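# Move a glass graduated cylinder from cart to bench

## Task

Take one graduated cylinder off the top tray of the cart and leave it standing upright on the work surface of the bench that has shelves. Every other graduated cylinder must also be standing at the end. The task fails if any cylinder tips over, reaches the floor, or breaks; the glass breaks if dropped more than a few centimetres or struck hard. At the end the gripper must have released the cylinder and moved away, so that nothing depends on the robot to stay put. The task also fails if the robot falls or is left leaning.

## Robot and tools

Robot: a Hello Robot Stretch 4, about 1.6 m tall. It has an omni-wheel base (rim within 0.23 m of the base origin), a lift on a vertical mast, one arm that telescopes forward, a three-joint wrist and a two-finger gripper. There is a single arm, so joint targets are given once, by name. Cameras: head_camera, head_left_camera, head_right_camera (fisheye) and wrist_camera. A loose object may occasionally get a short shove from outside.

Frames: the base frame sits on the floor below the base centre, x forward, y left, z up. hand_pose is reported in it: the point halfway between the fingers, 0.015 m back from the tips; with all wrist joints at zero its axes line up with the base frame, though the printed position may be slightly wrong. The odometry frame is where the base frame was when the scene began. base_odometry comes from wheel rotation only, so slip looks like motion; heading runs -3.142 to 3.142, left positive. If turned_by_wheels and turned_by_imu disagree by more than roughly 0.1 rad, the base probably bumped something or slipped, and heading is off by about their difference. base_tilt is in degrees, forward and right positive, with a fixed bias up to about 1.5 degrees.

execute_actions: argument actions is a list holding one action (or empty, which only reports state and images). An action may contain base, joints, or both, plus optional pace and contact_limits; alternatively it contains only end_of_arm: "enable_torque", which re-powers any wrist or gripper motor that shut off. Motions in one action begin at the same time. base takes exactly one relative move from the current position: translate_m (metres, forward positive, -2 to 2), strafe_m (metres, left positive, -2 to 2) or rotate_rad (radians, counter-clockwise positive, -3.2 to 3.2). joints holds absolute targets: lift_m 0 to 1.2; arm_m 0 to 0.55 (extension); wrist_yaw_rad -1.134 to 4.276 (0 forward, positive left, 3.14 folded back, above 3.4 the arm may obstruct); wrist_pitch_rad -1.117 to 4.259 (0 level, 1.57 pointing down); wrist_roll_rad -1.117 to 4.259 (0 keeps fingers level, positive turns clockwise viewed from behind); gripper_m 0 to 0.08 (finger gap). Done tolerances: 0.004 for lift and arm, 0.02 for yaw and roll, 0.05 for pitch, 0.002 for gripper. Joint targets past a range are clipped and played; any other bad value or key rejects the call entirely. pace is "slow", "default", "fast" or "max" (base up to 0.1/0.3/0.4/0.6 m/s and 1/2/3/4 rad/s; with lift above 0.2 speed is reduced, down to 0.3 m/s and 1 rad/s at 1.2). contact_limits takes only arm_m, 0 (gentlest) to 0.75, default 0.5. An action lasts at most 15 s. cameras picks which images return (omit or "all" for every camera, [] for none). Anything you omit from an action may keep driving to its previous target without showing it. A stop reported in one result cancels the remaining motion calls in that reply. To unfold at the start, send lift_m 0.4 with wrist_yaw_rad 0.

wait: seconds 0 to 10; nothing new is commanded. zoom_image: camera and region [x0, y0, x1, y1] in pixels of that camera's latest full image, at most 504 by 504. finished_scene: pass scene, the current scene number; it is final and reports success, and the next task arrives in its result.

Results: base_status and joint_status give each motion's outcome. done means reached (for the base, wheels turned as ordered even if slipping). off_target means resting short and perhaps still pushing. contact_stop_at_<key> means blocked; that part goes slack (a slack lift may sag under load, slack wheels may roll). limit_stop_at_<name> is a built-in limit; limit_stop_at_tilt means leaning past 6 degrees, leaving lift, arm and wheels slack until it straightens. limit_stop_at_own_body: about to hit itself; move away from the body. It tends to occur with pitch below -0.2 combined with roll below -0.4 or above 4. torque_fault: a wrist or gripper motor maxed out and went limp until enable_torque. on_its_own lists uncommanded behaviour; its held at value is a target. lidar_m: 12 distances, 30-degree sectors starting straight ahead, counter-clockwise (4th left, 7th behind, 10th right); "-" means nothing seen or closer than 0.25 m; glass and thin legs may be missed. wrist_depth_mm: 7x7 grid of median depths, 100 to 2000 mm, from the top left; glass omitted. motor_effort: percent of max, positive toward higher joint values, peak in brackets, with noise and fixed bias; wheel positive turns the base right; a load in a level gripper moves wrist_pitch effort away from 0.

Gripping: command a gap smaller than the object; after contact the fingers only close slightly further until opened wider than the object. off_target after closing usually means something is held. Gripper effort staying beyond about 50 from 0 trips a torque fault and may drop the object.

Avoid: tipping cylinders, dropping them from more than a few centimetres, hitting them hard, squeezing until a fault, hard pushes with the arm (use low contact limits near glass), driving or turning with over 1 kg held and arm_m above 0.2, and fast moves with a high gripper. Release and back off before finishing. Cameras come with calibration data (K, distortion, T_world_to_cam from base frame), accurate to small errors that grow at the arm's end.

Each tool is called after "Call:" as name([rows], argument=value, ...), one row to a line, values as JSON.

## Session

Call:
execute_actions(actions=[])

Scene clock: 0.00 s.
base_odometry: x=+0.000 y=+0.000 heading=+0.000 (m, m, rad; odometry frame)
turned_by_wheels: +0.000 (rad since the last result)
turned_by_imu: +0.000 (rad since the last result)
base_tilt: forward=+0.2 right=-0.7 (deg)
lidar_m: 1.11 1.12 1.31 1.40 1.41 1.68 1.98 1.67 1.81 2.03 2.07 1.34
base_status: not commanded
joint_positions: lift_m=+0.283 arm_m=-0.001 wrist_yaw_rad=+3.229 wrist_pitch_rad=-0.010 wrist_roll_rad=-0.014 gripper_m=+0.040
joint_status: not commanded
motor_effort: lift_m=+18 arm_m=+0 wrist_yaw_rad=-1 wrist_pitch_rad=-7 wrist_roll_rad=-1 gripper_m=-1 wheel_0=+0 wheel_1=+0 wheel_2=+0 (%)
hand_pose: x=-0.0498 y=+0.0686 z=+0.4630 quat_wxyz=(-0.043, +0.005, -0.007, +0.999) (m; base frame)
wrist_depth_mm: - - 135 - - - - / - - 132 - - - - / - - 132 289 - - - / - 115 134 - - - - / 183 1661 - - - - - / 191 1618 1756 1708 1618 1537 1464 / 192 232 105 1098 144 - 1042
pictures: head_camera, head_left_camera, head_right_camera, wrist_camera
camera_calibration (this result's frames):
wrist_camera: T_world_to_cam=[[-0.0996231, 0.994929, -0.0138206, -0.0663797], [-0.00972042, -0.0148622, -0.999842, 0.522777], [-0.994978, -0.099473, 0.0111517, 0.101275], [0, 0, 0, 1]] pos_world=[0.0992347, 0.0838868, 0.520647]
Images, in order (width x height): head_camera 420x560, head_left_camera 420x672, head_right_camera 420x672, wrist_camera 616x392.

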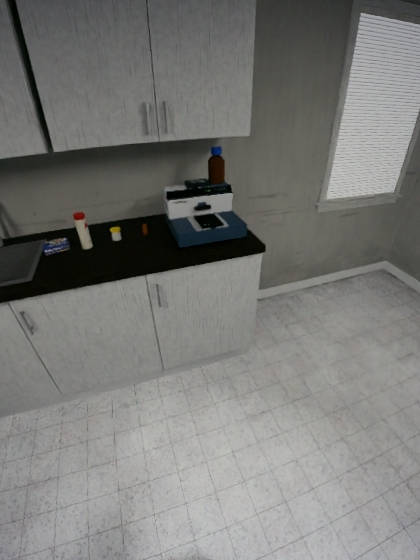

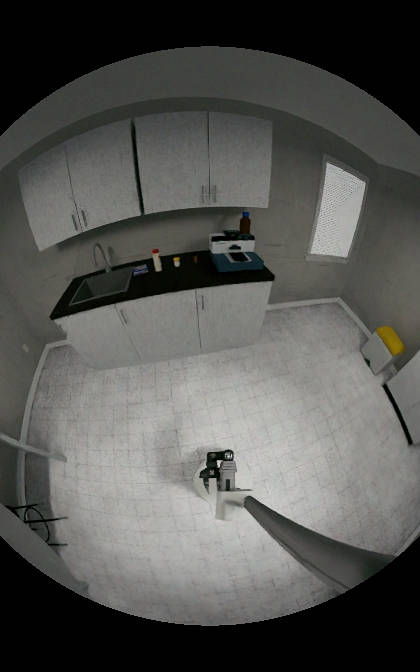

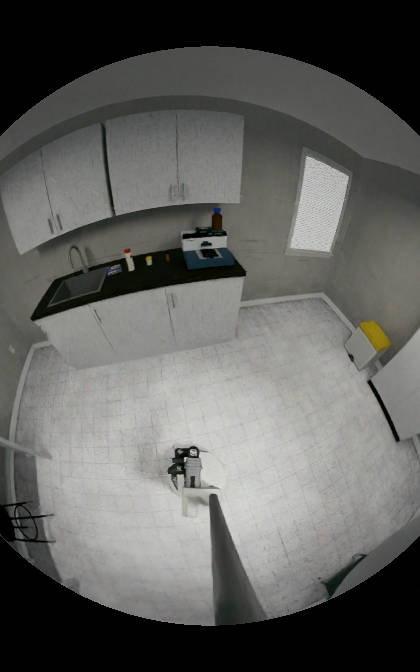

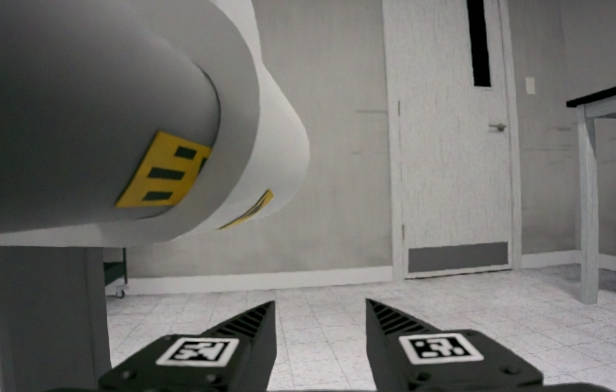

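Same layout; cart is behind-right.

Call:
execute_actions([
  {"base":{"rotate_rad":-2.5},"joints":{"lift_m":0.72,"wrist_yaw_rad":0,"gripper_m":0.08}},
], cameras=["head_camera","wrist_camera"])

Scene clock: 2.83 s.
base_odometry: x=+0.000 y=+0.000 heading=-2.500 (m, m, rad; odometry frame)
turned_by_wheels: -2.500 (rad since the last result)
turned_by_imu: -2.533 (rad since the last result)
base_tilt: forward=+0.2 right=-0.6 (deg)
lidar_m: 1.65 2.47 2.06 2.10 1.24 1.10 1.14 1.41 1.39 1.42 1.82 1.96
base_status: done
joint_positions: lift_m=+0.720 arm_m=-0.001 wrist_yaw_rad=+0.000 wrist_pitch_rad=-0.010 wrist_roll_rad=-0.014 gripper_m=+0.080
joint_status: all done
motor_effort: lift_m=+23(24) arm_m=+0(0) wrist_yaw_rad=-1(6) wrist_pitch_rad=-8(8) wrist_roll_rad=-1(0) gripper_m=+1(1) wheel_0=+1(6) wheel_1=+1(7) wheel_2=+0(7) (%)
hand_pose: x=+0.3824 y=-0.0874 z=+0.9000 quat_wxyz=(+1.000, -0.007, -0.005, +0.000) (m; base frame)
wrist_depth_mm: - - - 1863 1708 1499 1397 / - - - 1921 1661 1576 1464 / - - - 1921 1756 1576 1430 / - - - 1921 1708 1576 1430 / - - - 1808 1708 1537 1464 / - - 1921 1756 1708 1537 1464 / - - 142 1808 1708 - -
pictures: head_camera, wrist_camera
camera_calibration (this result's frames):
wrist_camera: T_world_to_cam=[[0.0129705, -0.99982, -0.0138161, -0.0794455], [0.0109693, 0.0139587, -0.999842, 0.956212], [0.999856, 0.0128169, 0.0111484, -0.242048], [0, 0, 0, 1]] pos_world=[0.232554, -0.0896764, 0.957662]
Images, in order (width x height): head_camera 420x560, wrist_camera 616x392.

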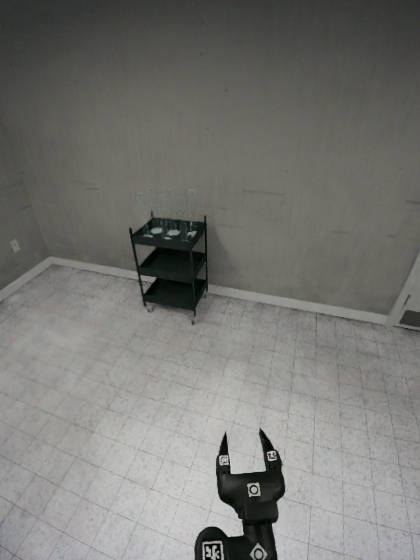

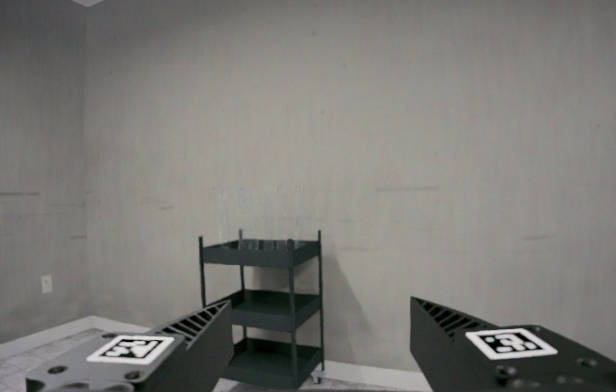

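Call:
execute_actions([
  {"base":{"strafe_m":0.36}},
], cameras=[])

Call:
execute_actions([
  {"base":{"translate_m":0.9}},
], cameras=["head_camera","wrist_camera"])

Scene clock: 5.47 s.
base_odometry: x=+0.216 y=-0.288 heading=-2.500 (m, m, rad; odometry frame)
turned_by_wheels: +0.000 (rad since the last result)
turned_by_imu: +0.001 (rad since the last result)
base_tilt: forward=+0.1 right=-0.8 (deg)
lidar_m: 1.69 1.90 1.72 1.77 1.76 1.00 0.99 1.27 1.72 1.75 2.22 2.07
base_status: done
joint_positions: lift_m=+0.720 arm_m=-0.001 wrist_yaw_rad=+0.000 wrist_pitch_rad=-0.010 wrist_roll_rad=-0.014 gripper_m=+0.080
joint_status: not commanded
motor_effort: lift_m=+23(23) arm_m=+0(0) wrist_yaw_rad=-1(1) wrist_pitch_rad=-8(8) wrist_roll_rad=-2(2) gripper_m=+0(1) wheel_0=+2(9) wheel_1=+0(7) wheel_2=+1(0) (%)
hand_pose: x=+0.3824 y=-0.0874 z=+0.9001 quat_wxyz=(+1.000, -0.007, -0.005, +0.000) (m; base frame)
wrist_depth_mm: - - - - 1808 1661 1537 / - - - - 1808 1708 1537 / - - - - 1863 1708 1576 / - - - - 1863 1661 1576 / - - - 1921 1756 1661 1576 / - - - 1983 1756 1661 1576 / - - 142 1863 1708 - -
pictures: none
No camera images: the call's "cameras" was empty. Leave "cameras" out to get every camera's image.

Scene clock: 9.97 s.
base_odometry: x=-0.505 y=-0.827 heading=-2.500 (m, m, rad; odometry frame)
turned_by_wheels: +0.000 (rad since the last result)
turned_by_imu: +0.000 (rad since the last result)
base_tilt: forward=+0.1 right=-0.6 (deg)
lidar_m: 0.84 1.60 1.39 1.41 1.78 1.84 1.88 2.27 2.05 2.12 1.37 0.83
base_status: done
joint_positions: lift_m=+0.720 arm_m=-0.001 wrist_yaw_rad=+0.000 wrist_pitch_rad=-0.010 wrist_roll_rad=-0.014 gripper_m=+0.080
joint_status: not commanded
motor_effort: lift_m=+22(23) arm_m=+0(0) wrist_yaw_rad=-2(2) wrist_pitch_rad=-8(7) wrist_roll_rad=-2(1) gripper_m=+0(1) wheel_0=+0(3) wheel_1=-1(5) wheel_2=+2(10) (%)
hand_pose: x=+0.3824 y=-0.0874 z=+0.9001 quat_wxyz=(+1.000, -0.007, -0.005, +0.000) (m; base frame)
wrist_depth_mm: 1618 1430 1229 1098 1008 904 854 / 1576 1430 1229 1098 991 917 842 / 1618 1397 1255 1118 1025 917 854 / 1661 1430 1255 1118 1025 931 866 / 1661 1430 1255 1118 1025 931 878 / 1618 1430 1182 878 891 866 866 / - - 142 1008 609 - -
pictures: head_camera, wrist_camera
camera_calibration (this result's frames):
wrist_camera: T_world_to_cam=[[0.0128755, -0.999822, -0.0138161, -0.0794287], [0.0109706, 0.0139577, -0.999842, 0.956252], [0.999857, 0.0127219, 0.0111483, -0.242048], [0, 0, 0, 1]] pos_world=[0.232546, -0.0896824, 0.957702]
Images, in order (width x height): head_camera 420x560, wrist_camera 616x392.

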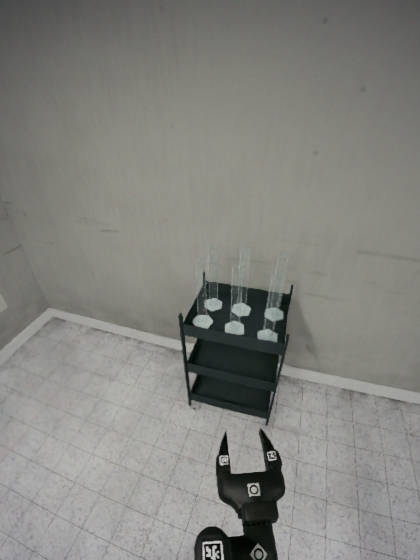

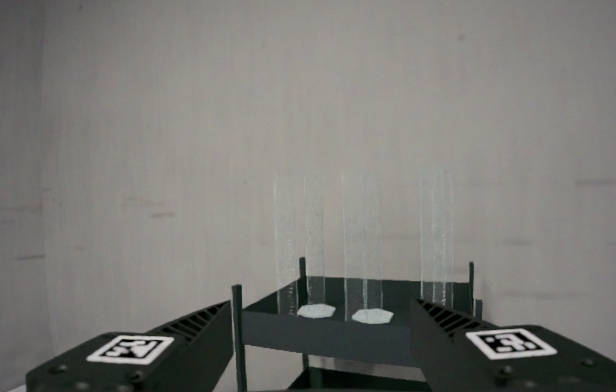

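Call:
execute_actions([
  {"base":{"strafe_m":0.05},"joints":{"arm_m":0.42}},
], cameras=["wrist_camera"])

Scene clock: 12.40 s.
base_odometry: x=-0.475 y=-0.867 heading=-2.499 (m, m, rad; odometry frame)
turned_by_wheels: +0.000 (rad since the last result)
turned_by_imu: +0.000 (rad since the last result)
base_tilt: forward=+0.3 right=-0.6 (deg)
lidar_m: 0.86 1.63 1.35 1.35 1.73 1.80 1.82 2.30 2.11 2.14 1.40 0.86
base_status: done
joint_positions: lift_m=+0.720 arm_m=+0.419 wrist_yaw_rad=+0.000 wrist_pitch_rad=-0.010 wrist_roll_rad=-0.014 gripper_m=+0.080
joint_status: all done
motor_effort: lift_m=+22(22) arm_m=+7(7) wrist_yaw_rad=-1(0) wrist_pitch_rad=-8(8) wrist_roll_rad=-1(1) gripper_m=+1(1) wheel_0=+1(9) wheel_1=+0(8) wheel_2=+1(4) (%)
hand_pose: x=+0.8024 y=-0.0874 z=+0.9001 quat_wxyz=(+1.000, -0.007, -0.005, +0.000) (m; base frame)
wrist_depth_mm: 1042 904 798 715 647 585 549 / 1042 917 798 715 647 585 544 / 1060 904 798 715 647 591 549 / 1042 904 798 723 661 597 554 / 1042 917 798 732 661 597 554 / 1060 917 798 723 654 580 559 / - - 142 585 564 - -
pictures: wrist_camera
camera_calibration (this result's frames):
wrist_camera: T_world_to_cam=[[0.0129545, -0.999821, -0.0138159, -0.0848833], [0.0109898, 0.0139586, -0.999842, 0.951632], [0.999856, 0.0128006, 0.0111687, -0.662013], [0, 0, 0, 1]] pos_world=[0.652559, -0.0896774, 0.957703]
Images, in order (width x height): wrist_camera 616x392.

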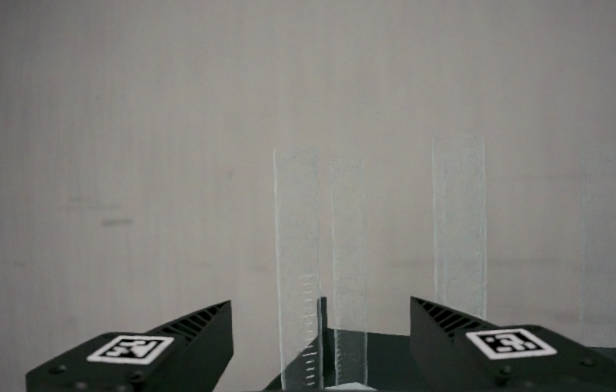

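Call:
execute_actions([
  {"base":{"strafe_m":0.02},"joints":{"arm_m":0.54},"pace":"slow"},
], cameras=["wrist_camera"])

Call:
execute_actions([
  {"base":{"translate_m":0.08},"pace":"slow"},
], cameras=["wrist_camera"])

Scene clock: 15.03 s.
base_odometry: x=-0.463 y=-0.883 heading=-2.499 (m, m, rad; odometry frame)
turned_by_wheels: +0.000 (rad since the last result)
turned_by_imu: +0.000 (rad since the last result)
base_tilt: forward=+0.2 right=-0.5 (deg)
lidar_m: 0.87 1.64 1.32 1.35 1.68 1.81 1.85 2.31 2.14 2.14 1.40 0.86
base_status: done
joint_positions: lift_m=+0.720 arm_m=+0.539 wrist_yaw_rad=+0.000 wrist_pitch_rad=-0.010 wrist_roll_rad=-0.014 gripper_m=+0.080
joint_status: all done
motor_effort: lift_m=+22(22) arm_m=+7(8) wrist_yaw_rad=-1(2) wrist_pitch_rad=-8(7) wrist_roll_rad=-1(0) gripper_m=+1(1) wheel_0=+1(6) wheel_1=+1(7) wheel_2=+0(1) (%)
hand_pose: x=+0.9223 y=-0.0874 z=+0.9001 quat_wxyz=(+1.000, -0.007, -0.005, +0.000) (m; base frame)
wrist_depth_mm: 866 759 676 603 549 496 462 / 878 768 668 603 549 500 466 / 891 768 676 603 544 504 469 / 878 768 676 603 554 500 466 / 878 768 676 615 554 500 466 / 904 768 661 615 549 496 466 / - - 142 615 466 - -
pictures: wrist_camera
camera_calibration (this result's frames):
wrist_camera: T_world_to_cam=[[0.0128275, -0.999822, -0.0138161, -0.0863473], [0.0109904, 0.0139573, -0.999842, 0.950313], [0.999857, 0.0126736, 0.0111675, -0.781971], [0, 0, 0, 1]] pos_world=[0.772522, -0.0896854, 0.957703]
Images, in order (width x height): wrist_camera 616x392.

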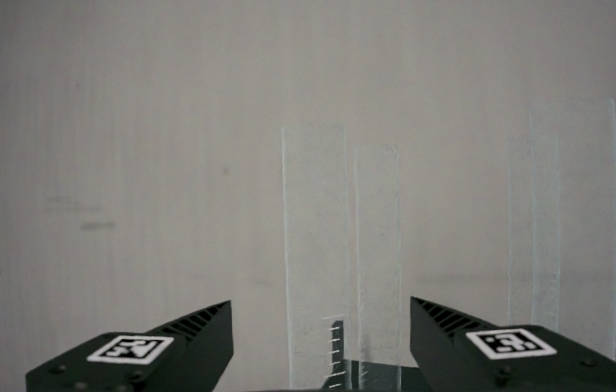

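Scene clock: 17.10 s.
base_odometry: x=-0.527 y=-0.931 heading=-2.499 (m, m, rad; odometry frame)
turned_by_wheels: +0.000 (rad since the last result)
turned_by_imu: +0.000 (rad since the last result)
base_tilt: forward=+0.2 right=-0.6 (deg)
lidar_m: 0.79 1.49 1.30 1.33 1.70 1.91 1.92 2.37 2.18 2.01 1.32 0.76
base_status: done
joint_positions: lift_m=+0.720 arm_m=+0.539 wrist_yaw_rad=+0.000 wrist_pitch_rad=-0.010 wrist_roll_rad=-0.014 gripper_m=+0.080
joint_status: not commanded
motor_effort: lift_m=+22(22) arm_m=+7(7) wrist_yaw_rad=-1(1) wrist_pitch_rad=-8(8) wrist_roll_rad=-1(1) gripper_m=+1(1) wheel_0=+2(2) wheel_1=+1(1) wheel_2=+0(7) (%)
hand_pose: x=+0.9223 y=-0.0874 z=+0.9001 quat_wxyz=(+1.000, -0.007, -0.005, +0.000) (m; base frame)
wrist_depth_mm: 759 661 580 521 469 430 402 / 759 661 585 521 469 430 402 / 768 661 580 521 473 436 404 / 768 661 585 525 477 433 402 / 778 668 591 525 480 436 404 / 778 676 569 525 477 424 404 / - - 142 530 480 - -
pictures: wrist_camera
camera_calibration (this result's frames):
wrist_camera: T_world_to_cam=[[0.0128276, -0.999822, -0.0138161, -0.0863476], [0.0109904, 0.0139573, -0.999842, 0.950313], [0.999857, 0.0126737, 0.0111675, -0.781988], [0, 0, 0, 1]] pos_world=[0.772539, -0.0896854, 0.957703]
Images, in order (width x height): wrist_camera 616x392.

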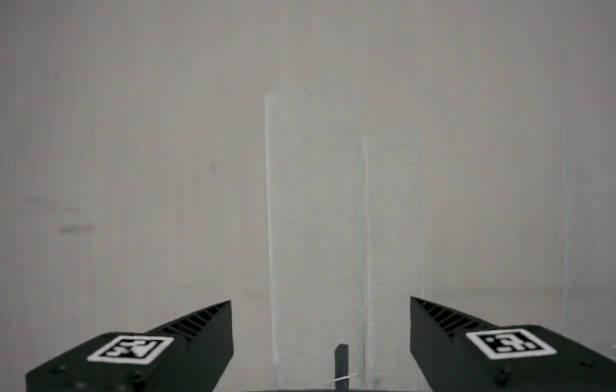

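Call:
execute_actions([
  {"base":{"translate_m":0.04},"pace":"slow"},
], cameras=[])

Call:
execute_actions([
  {"joints":{"gripper_m":0.02},"pace":"slow"},
], cameras=["wrist_camera"])

Scene clock: 21.13 s.
base_odometry: x=-0.559 y=-0.955 heading=-2.499 (m, m, rad; odometry frame)
turned_by_wheels: +0.000 (rad since the last result)
turned_by_imu: +0.000 (rad since the last result)
base_tilt: forward=+0.2 right=-0.7 (deg)
lidar_m: 0.75 1.48 1.29 1.28 1.70 1.93 1.97 2.38 2.18 1.98 1.30 0.72
base_status: done
joint_positions: lift_m=+0.720 arm_m=+0.539 wrist_yaw_rad=+0.000 wrist_pitch_rad=-0.010 wrist_roll_rad=-0.014 gripper_m=+0.080
joint_status: not commanded
motor_effort: lift_m=+22(22) arm_m=+7(7) wrist_yaw_rad=+0(1) wrist_pitch_rad=-8(8) wrist_roll_rad=-1(2) gripper_m=+1(1) wheel_0=+1(4) wheel_1=+2(4) wheel_2=+0(2) (%)
hand_pose: x=+0.9224 y=-0.0874 z=+0.9001 quat_wxyz=(+1.000, -0.007, -0.005, +0.000) (m; base frame)
wrist_depth_mm: 691 615 535 484 439 397 370 / 699 621 535 484 442 402 370 / 707 621 539 480 442 402 373 / 707 609 544 488 442 404 370 / 723 621 549 488 442 402 375 / 723 621 530 488 442 392 375 / - - 142 488 445 - -
pictures: none
No camera images: the call's "cameras" was empty. Leave "cameras" out to get every camera's image.

Scene clock: 22.77 s.
base_odometry: x=-0.559 y=-0.955 heading=-2.499 (m, m, rad; odometry frame)
turned_by_wheels: +0.000 (rad since the last result)
turned_by_imu: +0.000 (rad since the last result)
base_tilt: forward=+0.2 right=-0.6 (deg)
lidar_m: 0.72 1.46 1.29 1.30 1.72 1.95 1.97 2.39 2.17 2.00 1.29 0.73
base_status: not commanded
joint_positions: lift_m=+0.720 arm_m=+0.539 wrist_yaw_rad=+0.000 wrist_pitch_rad=-0.010 wrist_roll_rad=-0.014 gripper_m=+0.042
joint_status: gripper_m off_target (ended at +0.042, target +0.020)
on_its_own: gripper_m is held at +0.036, not at your +0.020, by its contact guard: the fingers met something
motor_effort: lift_m=+22(22) arm_m=+7(7) wrist_yaw_rad=-2(2) wrist_pitch_rad=-8(8) wrist_roll_rad=-3(3) gripper_m=-37(43) wheel_0=+1(1) wheel_1=+2(2) wheel_2=+0(0) (%)
hand_pose: x=+0.9224 y=-0.0874 z=+0.9001 quat_wxyz=(+1.000, -0.007, -0.005, +0.000) (m; base frame)
wrist_depth_mm: 699 615 539 480 439 397 373 / 699 621 535 484 436 397 373 / 707 615 539 488 442 399 377 / 707 615 539 484 439 402 373 / 715 615 544 484 445 399 377 / 723 621 549 484 424 399 375 / 723 647 105 480 156 - -
pictures: wrist_camera
camera_calibration (this result's frames):
wrist_camera: T_world_to_cam=[[0.0129985, -0.999813, -0.0142949, -0.0860385], [0.0109968, 0.0144382, -0.999835, 0.950344], [0.999855, 0.0128392, 0.0111824, -0.78201], [0, 0, 0, 1]] pos_world=[0.772564, -0.0897033, 0.957703]
Images, in order (width x height): wrist_camera 616x392.

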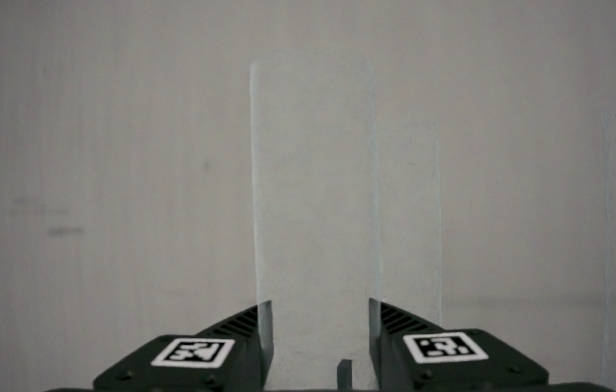

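Call:
execute_actions([
  {"joints":{"lift_m":1.05}},
], cameras=[])

Call:
execute_actions([
  {"joints":{"arm_m":0.05},"base":{"translate_m":-0.2}},
], cameras=[])

Call:
execute_actions([
  {"base":{"rotate_rad":-2.05},"pace":"slow"},
], cameras=["head_camera","wrist_camera"])

Scene clock: 25.33 s.
base_odometry: x=-0.559 y=-0.955 heading=-2.499 (m, m, rad; odometry frame)
turned_by_wheels: +0.000 (rad since the last result)
turned_by_imu: +0.000 (rad since the last result)
base_tilt: forward=+0.2 right=-0.8 (deg)
lidar_m: 0.74 1.49 1.27 1.27 1.73 1.93 1.96 2.41 2.18 1.98 1.24 0.73
base_status: not commanded
joint_positions: lift_m=+1.050 arm_m=+0.539 wrist_yaw_rad=+0.000 wrist_pitch_rad=-0.009 wrist_roll_rad=-0.014 gripper_m=+0.042
joint_status: all done
on_its_own: gripper_m is held at +0.036, not at your +0.020, by its contact guard: the fingers met something
motor_effort: lift_m=+23(25) arm_m=+7(7) wrist_yaw_rad=-2(1) wrist_pitch_rad=-12(12) wrist_roll_rad=-2(2) gripper_m=-36(36) wheel_0=+1(1) wheel_1=+2(2) wheel_2=+0(0) (%)
hand_pose: x=+0.9224 y=-0.0874 z=+1.2297 quat_wxyz=(+1.000, -0.007, -0.004, +0.000) (m; base frame)
wrist_depth_mm: 691 609 539 480 436 397 370 / 699 609 539 484 439 399 370 / 699 609 539 484 439 399 375 / 707 615 539 488 439 399 373 / 715 621 549 484 442 402 375 / 715 621 544 484 427 397 377 / 732 640 105 484 155 - -
pictures: none
No camera images: the call's "cameras" was empty. Leave "cameras" out to get every camera's image.

Scene clock: 27.83 s.
base_odometry: x=-0.399 y=-0.835 heading=-2.499 (m, m, rad; odometry frame)
turned_by_wheels: +0.000 (rad since the last result)
turned_by_imu: +0.000 (rad since the last result)
base_tilt: forward=+0.1 right=-0.7 (deg)
lidar_m: 0.47 1.71 1.36 1.37 1.71 1.74 1.76 2.21 2.10 2.15 1.49 0.38
base_status: done
joint_positions: lift_m=+1.050 arm_m=+0.051 wrist_yaw_rad=+0.000 wrist_pitch_rad=-0.009 wrist_roll_rad=-0.014 gripper_m=+0.042
joint_status: all done
on_its_own: gripper_m is held at +0.036, not at your +0.020, by its contact guard: the fingers met something
motor_effort: lift_m=+23(23) arm_m=-7(8) wrist_yaw_rad=+0(1) wrist_pitch_rad=-12(13) wrist_roll_rad=-2(2) gripper_m=-36(36) wheel_0=+1(3) wheel_1=+1(5) wheel_2=+0(9) (%)
hand_pose: x=+0.4348 y=-0.0875 z=+1.2296 quat_wxyz=(+1.000, -0.007, -0.004, +0.000) (m; base frame)
wrist_depth_mm: 1618 1464 1308 1160 1060 960 878 / 1661 1464 1308 1182 1060 960 891 / 1661 1499 1308 1182 1060 976 904 / 1661 1464 1281 1160 1060 976 891 / 1618 1537 1308 1205 1078 976 904 / 1618 1537 1336 1182 1025 960 917 / 1661 1537 105 1160 156 - 891
pictures: none
No camera images: the call's "cameras" was empty. Leave "cameras" out to get every camera's image.

Scene clock: 31.17 s.
base_odometry: x=-0.399 y=-0.835 heading=+1.735 (m, m, rad; odometry frame)
turned_by_wheels: -2.050 (rad since the last result)
turned_by_imu: -2.077 (rad since the last result)
base_tilt: forward=+0.1 right=-0.6 (deg)
lidar_m: 0.45 2.14 1.48 0.91 0.95 1.74 1.35 1.38 1.80 1.72 1.75 0.37
base_status: done
joint_positions: lift_m=+1.050 arm_m=+0.051 wrist_yaw_rad=+0.000 wrist_pitch_rad=-0.009 wrist_roll_rad=-0.014 gripper_m=+0.042
joint_status: not commanded
on_its_own: gripper_m is held at +0.036, not at your +0.020, by its contact guard: the fingers met something
motor_effort: lift_m=+23(23) arm_m=-7(7) wrist_yaw_rad=+0(2) wrist_pitch_rad=-13(12) wrist_roll_rad=-2(1) gripper_m=-36(36) wheel_0=+1(1) wheel_1=+0(4) wheel_2=+0(2) (%)
hand_pose: x=+0.4348 y=-0.0875 z=+1.2296 quat_wxyz=(+1.000, -0.007, -0.004, +0.000) (m; base frame)
wrist_depth_mm: - - - - - - - / - - - - - - - / - - - - - - - / - - - - - - - / - - - - - - - / - - - - - - - / - - 105 - 155 - -
pictures: head_camera, wrist_camera
camera_calibration (this result's frames):
wrist_camera: T_world_to_cam=[[0.0126206, -0.999822, -0.0140121, -0.0752484], [0.00926419, 0.0141296, -0.999857, 1.28595], [0.999877, 0.012489, 0.00944086, -0.296068], [0, 0, 0, 1]] pos_world=[0.285068, -0.0897073, 1.28751]
Images, in order (width x height): head_camera 420x560, wrist_camera 616x392.

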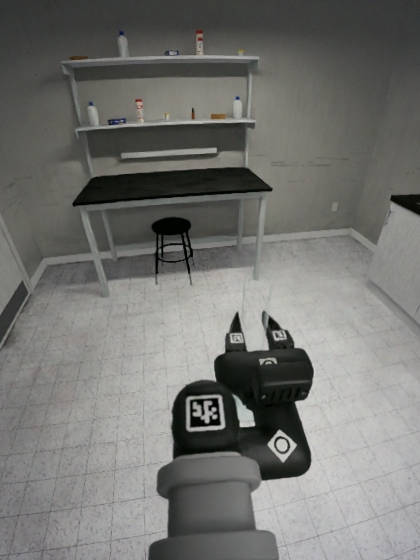

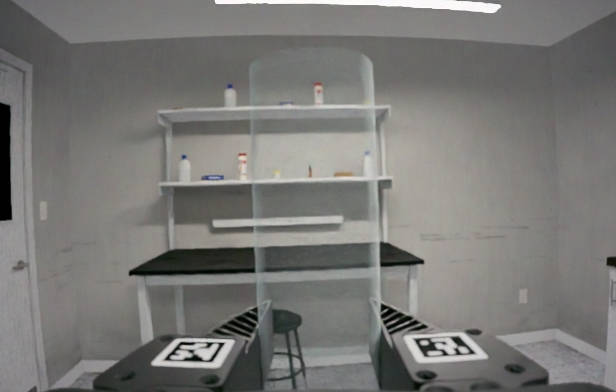

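Call:
execute_actions([
  {"base":{"translate_m":1.4}},
], cameras=["head_camera","wrist_camera"])

Scene clock: 37.40 s.
base_odometry: x=-0.628 y=+0.546 heading=+1.735 (m, m, rad; odometry frame)
turned_by_wheels: +0.000 (rad since the last result)
turned_by_imu: +0.001 (rad since the last result)
base_tilt: forward=+0.2 right=-0.6 (deg)
lidar_m: 0.46 0.72 0.94 1.49 1.53 1.73 2.75 2.81 1.72 1.57 1.59 0.36
base_status: done
joint_positions: lift_m=+1.050 arm_m=+0.051 wrist_yaw_rad=+0.000 wrist_pitch_rad=-0.009 wrist_roll_rad=-0.014 gripper_m=+0.042
joint_status: not commanded
on_its_own: gripper_m is held at +0.036, not at your +0.020, by its contact guard: the fingers met something
motor_effort: lift_m=+23(23) arm_m=-6(7) wrist_yaw_rad=-1(1) wrist_pitch_rad=-13(12) wrist_roll_rad=-2(1) gripper_m=-36(36) wheel_0=+1(5) wheel_1=+0(4) wheel_2=+2(11) (%)
hand_pose: x=+0.4348 y=-0.0874 z=+1.2296 quat_wxyz=(+1.000, -0.007, -0.004, +0.000) (m; base frame)
wrist_depth_mm: 1098 1098 1160 1205 1182 1308 1308 / 1182 1182 1229 1255 1308 1308 1308 / 1160 1205 1205 1255 1060 1308 1308 / 1182 1182 1229 1255 1255 1308 1308 / 1205 1182 1205 1229 1281 1281 1308 / 1160 1160 1182 1160 1118 1281 1308 / 820 842 105 778 156 - 820
pictures: head_camera, wrist_camera
camera_calibration (this result's frames):
wrist_camera: T_world_to_cam=[[0.0129109, -0.999818, -0.0140124, -0.0753121], [0.00926007, 0.0141325, -0.999857, 1.28595], [0.999874, 0.0127793, 0.00944086, -0.296036], [0, 0, 0, 1]] pos_world=[0.285063, -0.089689, 1.28751]
Images, in order (width x height): head_camera 420x560, wrist_camera 616x392.

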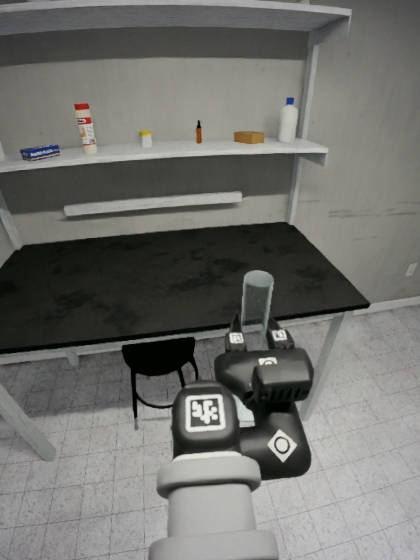

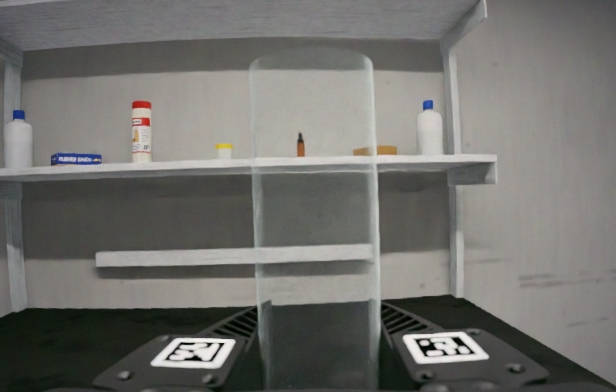

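Edge ≈0.72 m; extend to put hand at ~0.93.

Call:
execute_actions([
  {"joints":{"arm_m":0.54}},
], cameras=[])

Call:
execute_actions([
  {"joints":{"lift_m":0.965},"pace":"slow"},
], cameras=["head_camera"])

Scene clock: 40.03 s.
base_odometry: x=-0.628 y=+0.546 heading=+1.735 (m, m, rad; odometry frame)
turned_by_wheels: +0.000 (rad since the last result)
turned_by_imu: +0.000 (rad since the last result)
base_tilt: forward=+0.0 right=-0.6 (deg)
lidar_m: 0.70 0.74 0.96 1.49 1.54 1.73 2.76 2.80 1.70 1.55 1.61 0.78
base_status: not commanded
joint_positions: lift_m=+1.050 arm_m=+0.539 wrist_yaw_rad=+0.000 wrist_pitch_rad=-0.009 wrist_roll_rad=-0.014 gripper_m=+0.042
joint_status: all done
on_its_own: gripper_m is held at +0.036, not at your +0.020, by its contact guard: the fingers met something
motor_effort: lift_m=+23(23) arm_m=+7(8) wrist_yaw_rad=-2(2) wrist_pitch_rad=-12(13) wrist_roll_rad=-1(2) gripper_m=-37(36) wheel_0=+1(1) wheel_1=+0(0) wheel_2=+1(2) (%)
hand_pose: x=+0.9224 y=-0.0874 z=+1.2297 quat_wxyz=(+1.000, -0.007, -0.004, +0.000) (m; base frame)
wrist_depth_mm: 732 741 741 768 778 788 809 / 715 732 750 778 788 788 798 / 492 539 585 496 517 535 574 / 723 741 768 768 788 798 741 / 723 741 750 768 788 809 768 / 683 691 683 768 707 798 778 / 732 732 105 778 156 - 820
pictures: none
No camera images: the call's "cameras" was empty. Leave "cameras" out to get every camera's image.

Scene clock: 41.63 s.
base_odometry: x=-0.628 y=+0.546 heading=+1.735 (m, m, rad; odometry frame)
turned_by_wheels: +0.000 (rad since the last result)
turned_by_imu: +0.000 (rad since the last result)
base_tilt: forward=+0.2 right=-0.6 (deg)
lidar_m: 0.70 0.70 0.95 1.49 1.52 1.72 2.76 2.82 1.70 1.57 1.59 0.79
base_status: not commanded
joint_positions: lift_m=+0.966 arm_m=+0.539 wrist_yaw_rad=-0.001 wrist_pitch_rad=-0.018 wrist_roll_rad=-0.013 gripper_m=+0.042
joint_status: all done
on_its_own: gripper_m is held at +0.036, not at your +0.020, by its contact guard: the fingers met something
motor_effort: lift_m=+10(22) arm_m=+7(7) wrist_yaw_rad=+1(1) wrist_pitch_rad=+14(13) wrist_roll_rad=-3(3) gripper_m=-36(36) wheel_0=+1(2) wheel_1=+0(0) wheel_2=+1(1) (%)
hand_pose: x=+0.9223 y=-0.0875 z=+1.1477 quat_wxyz=(+1.000, -0.007, -0.009, +0.000) (m; base frame)
wrist_depth_mm: 723 741 759 768 798 615 809 / 462 484 462 480 484 530 530 / 715 750 750 768 778 798 707 / 723 741 759 768 778 798 778 / 699 691 691 759 778 798 768 / 723 732 759 768 778 798 768 / 661 668 105 621 155 - 615
pictures: head_camera
Images, in order (width x height): head_camera 420x560.

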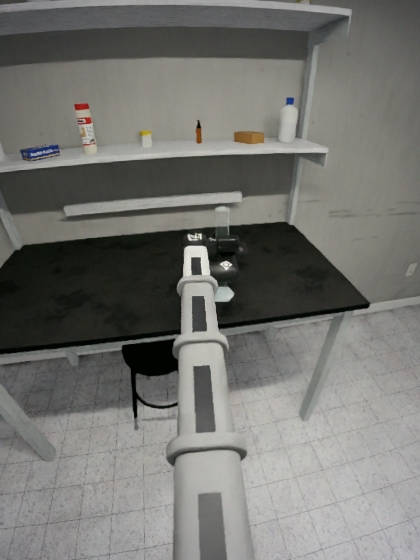

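Call:
execute_actions([
  {"joints":{"gripper_m":0.08},"pace":"slow"},
], cameras=[])

Call:
execute_actions([
  {"joints":{"arm_m":0.0},"base":{"translate_m":-0.2}},
], cameras=["head_camera"])

Call:
finished_scene(scene=2)

Scene clock: 43.27 s.
base_odometry: x=-0.628 y=+0.546 heading=+1.735 (m, m, rad; odometry frame)
turned_by_wheels: +0.000 (rad since the last result)
turned_by_imu: +0.000 (rad since the last result)
base_tilt: forward=+0.1 right=-0.6 (deg)
lidar_m: 0.68 0.70 0.95 1.48 1.54 1.74 2.74 2.79 1.70 1.58 1.61 0.76
base_status: not commanded
joint_positions: lift_m=+0.965 arm_m=+0.539 wrist_yaw_rad=+0.000 wrist_pitch_rad=-0.011 wrist_roll_rad=-0.014 gripper_m=+0.080
joint_status: all done
motor_effort: lift_m=+14(14) arm_m=+7(7) wrist_yaw_rad=-1(2) wrist_pitch_rad=-6(13) wrist_roll_rad=-2(3) gripper_m=+1(38) wheel_0=+2(1) wheel_1=+0(0) wheel_2=+1(2) (%)
hand_pose: x=+0.9224 y=-0.0874 z=+1.1458 quat_wxyz=(+1.000, -0.007, -0.005, +0.000) (m; base frame)
wrist_depth_mm: 715 741 750 768 788 621 798 / 449 469 496 512 521 521 512 / 715 750 750 759 778 798 715 / 732 741 759 768 798 798 768 / 715 723 750 699 778 798 768 / 732 750 750 768 768 798 778 / - - 142 621 585 - -
pictures: none
No camera images: the call's "cameras" was empty. Leave "cameras" out to get every camera's image.

Scene clock: 45.90 s.
base_odometry: x=-0.595 y=+0.348 heading=+1.734 (m, m, rad; odometry frame)
turned_by_wheels: +0.000 (rad since the last result)
turned_by_imu: +0.000 (rad since the last result)
base_tilt: forward=+0.1 right=-0.7 (deg)
lidar_m: 0.87 0.91 1.59 1.48 1.50 1.55 2.55 2.61 1.74 1.59 1.61 0.98
base_status: done
joint_positions: lift_m=+0.965 arm_m=+0.001 wrist_yaw_rad=+0.000 wrist_pitch_rad=-0.010 wrist_roll_rad=-0.014 gripper_m=+0.080
joint_status: all done
motor_effort: lift_m=+14(14) arm_m=-7(7) wrist_yaw_rad=+0(3) wrist_pitch_rad=-8(8) wrist_roll_rad=-1(2) gripper_m=+1(1) wheel_0=-1(6) wheel_1=-1(5) wheel_2=-2(9) (%)
hand_pose: x=+0.3848 y=-0.0875 z=+1.1457 quat_wxyz=(+1.000, -0.007, -0.005, +0.000) (m; base frame)
wrist_depth_mm: 1229 1281 1366 1366 1366 1537 1618 / 1430 1430 1430 1464 1499 1537 1618 / 1229 1397 1430 1464 1430 1576 1576 / 1430 1464 1430 1464 1499 1576 1576 / 1430 1430 1464 1499 1537 1537 1576 / 904 917 931 917 891 831 1537 / - - 142 759 759 - -
pictures: head_camera
Images, in order (width x height): head_camera 420x560.

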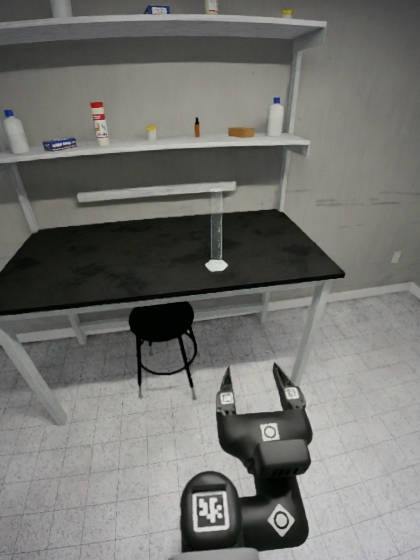

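The scene is finished: the task was done.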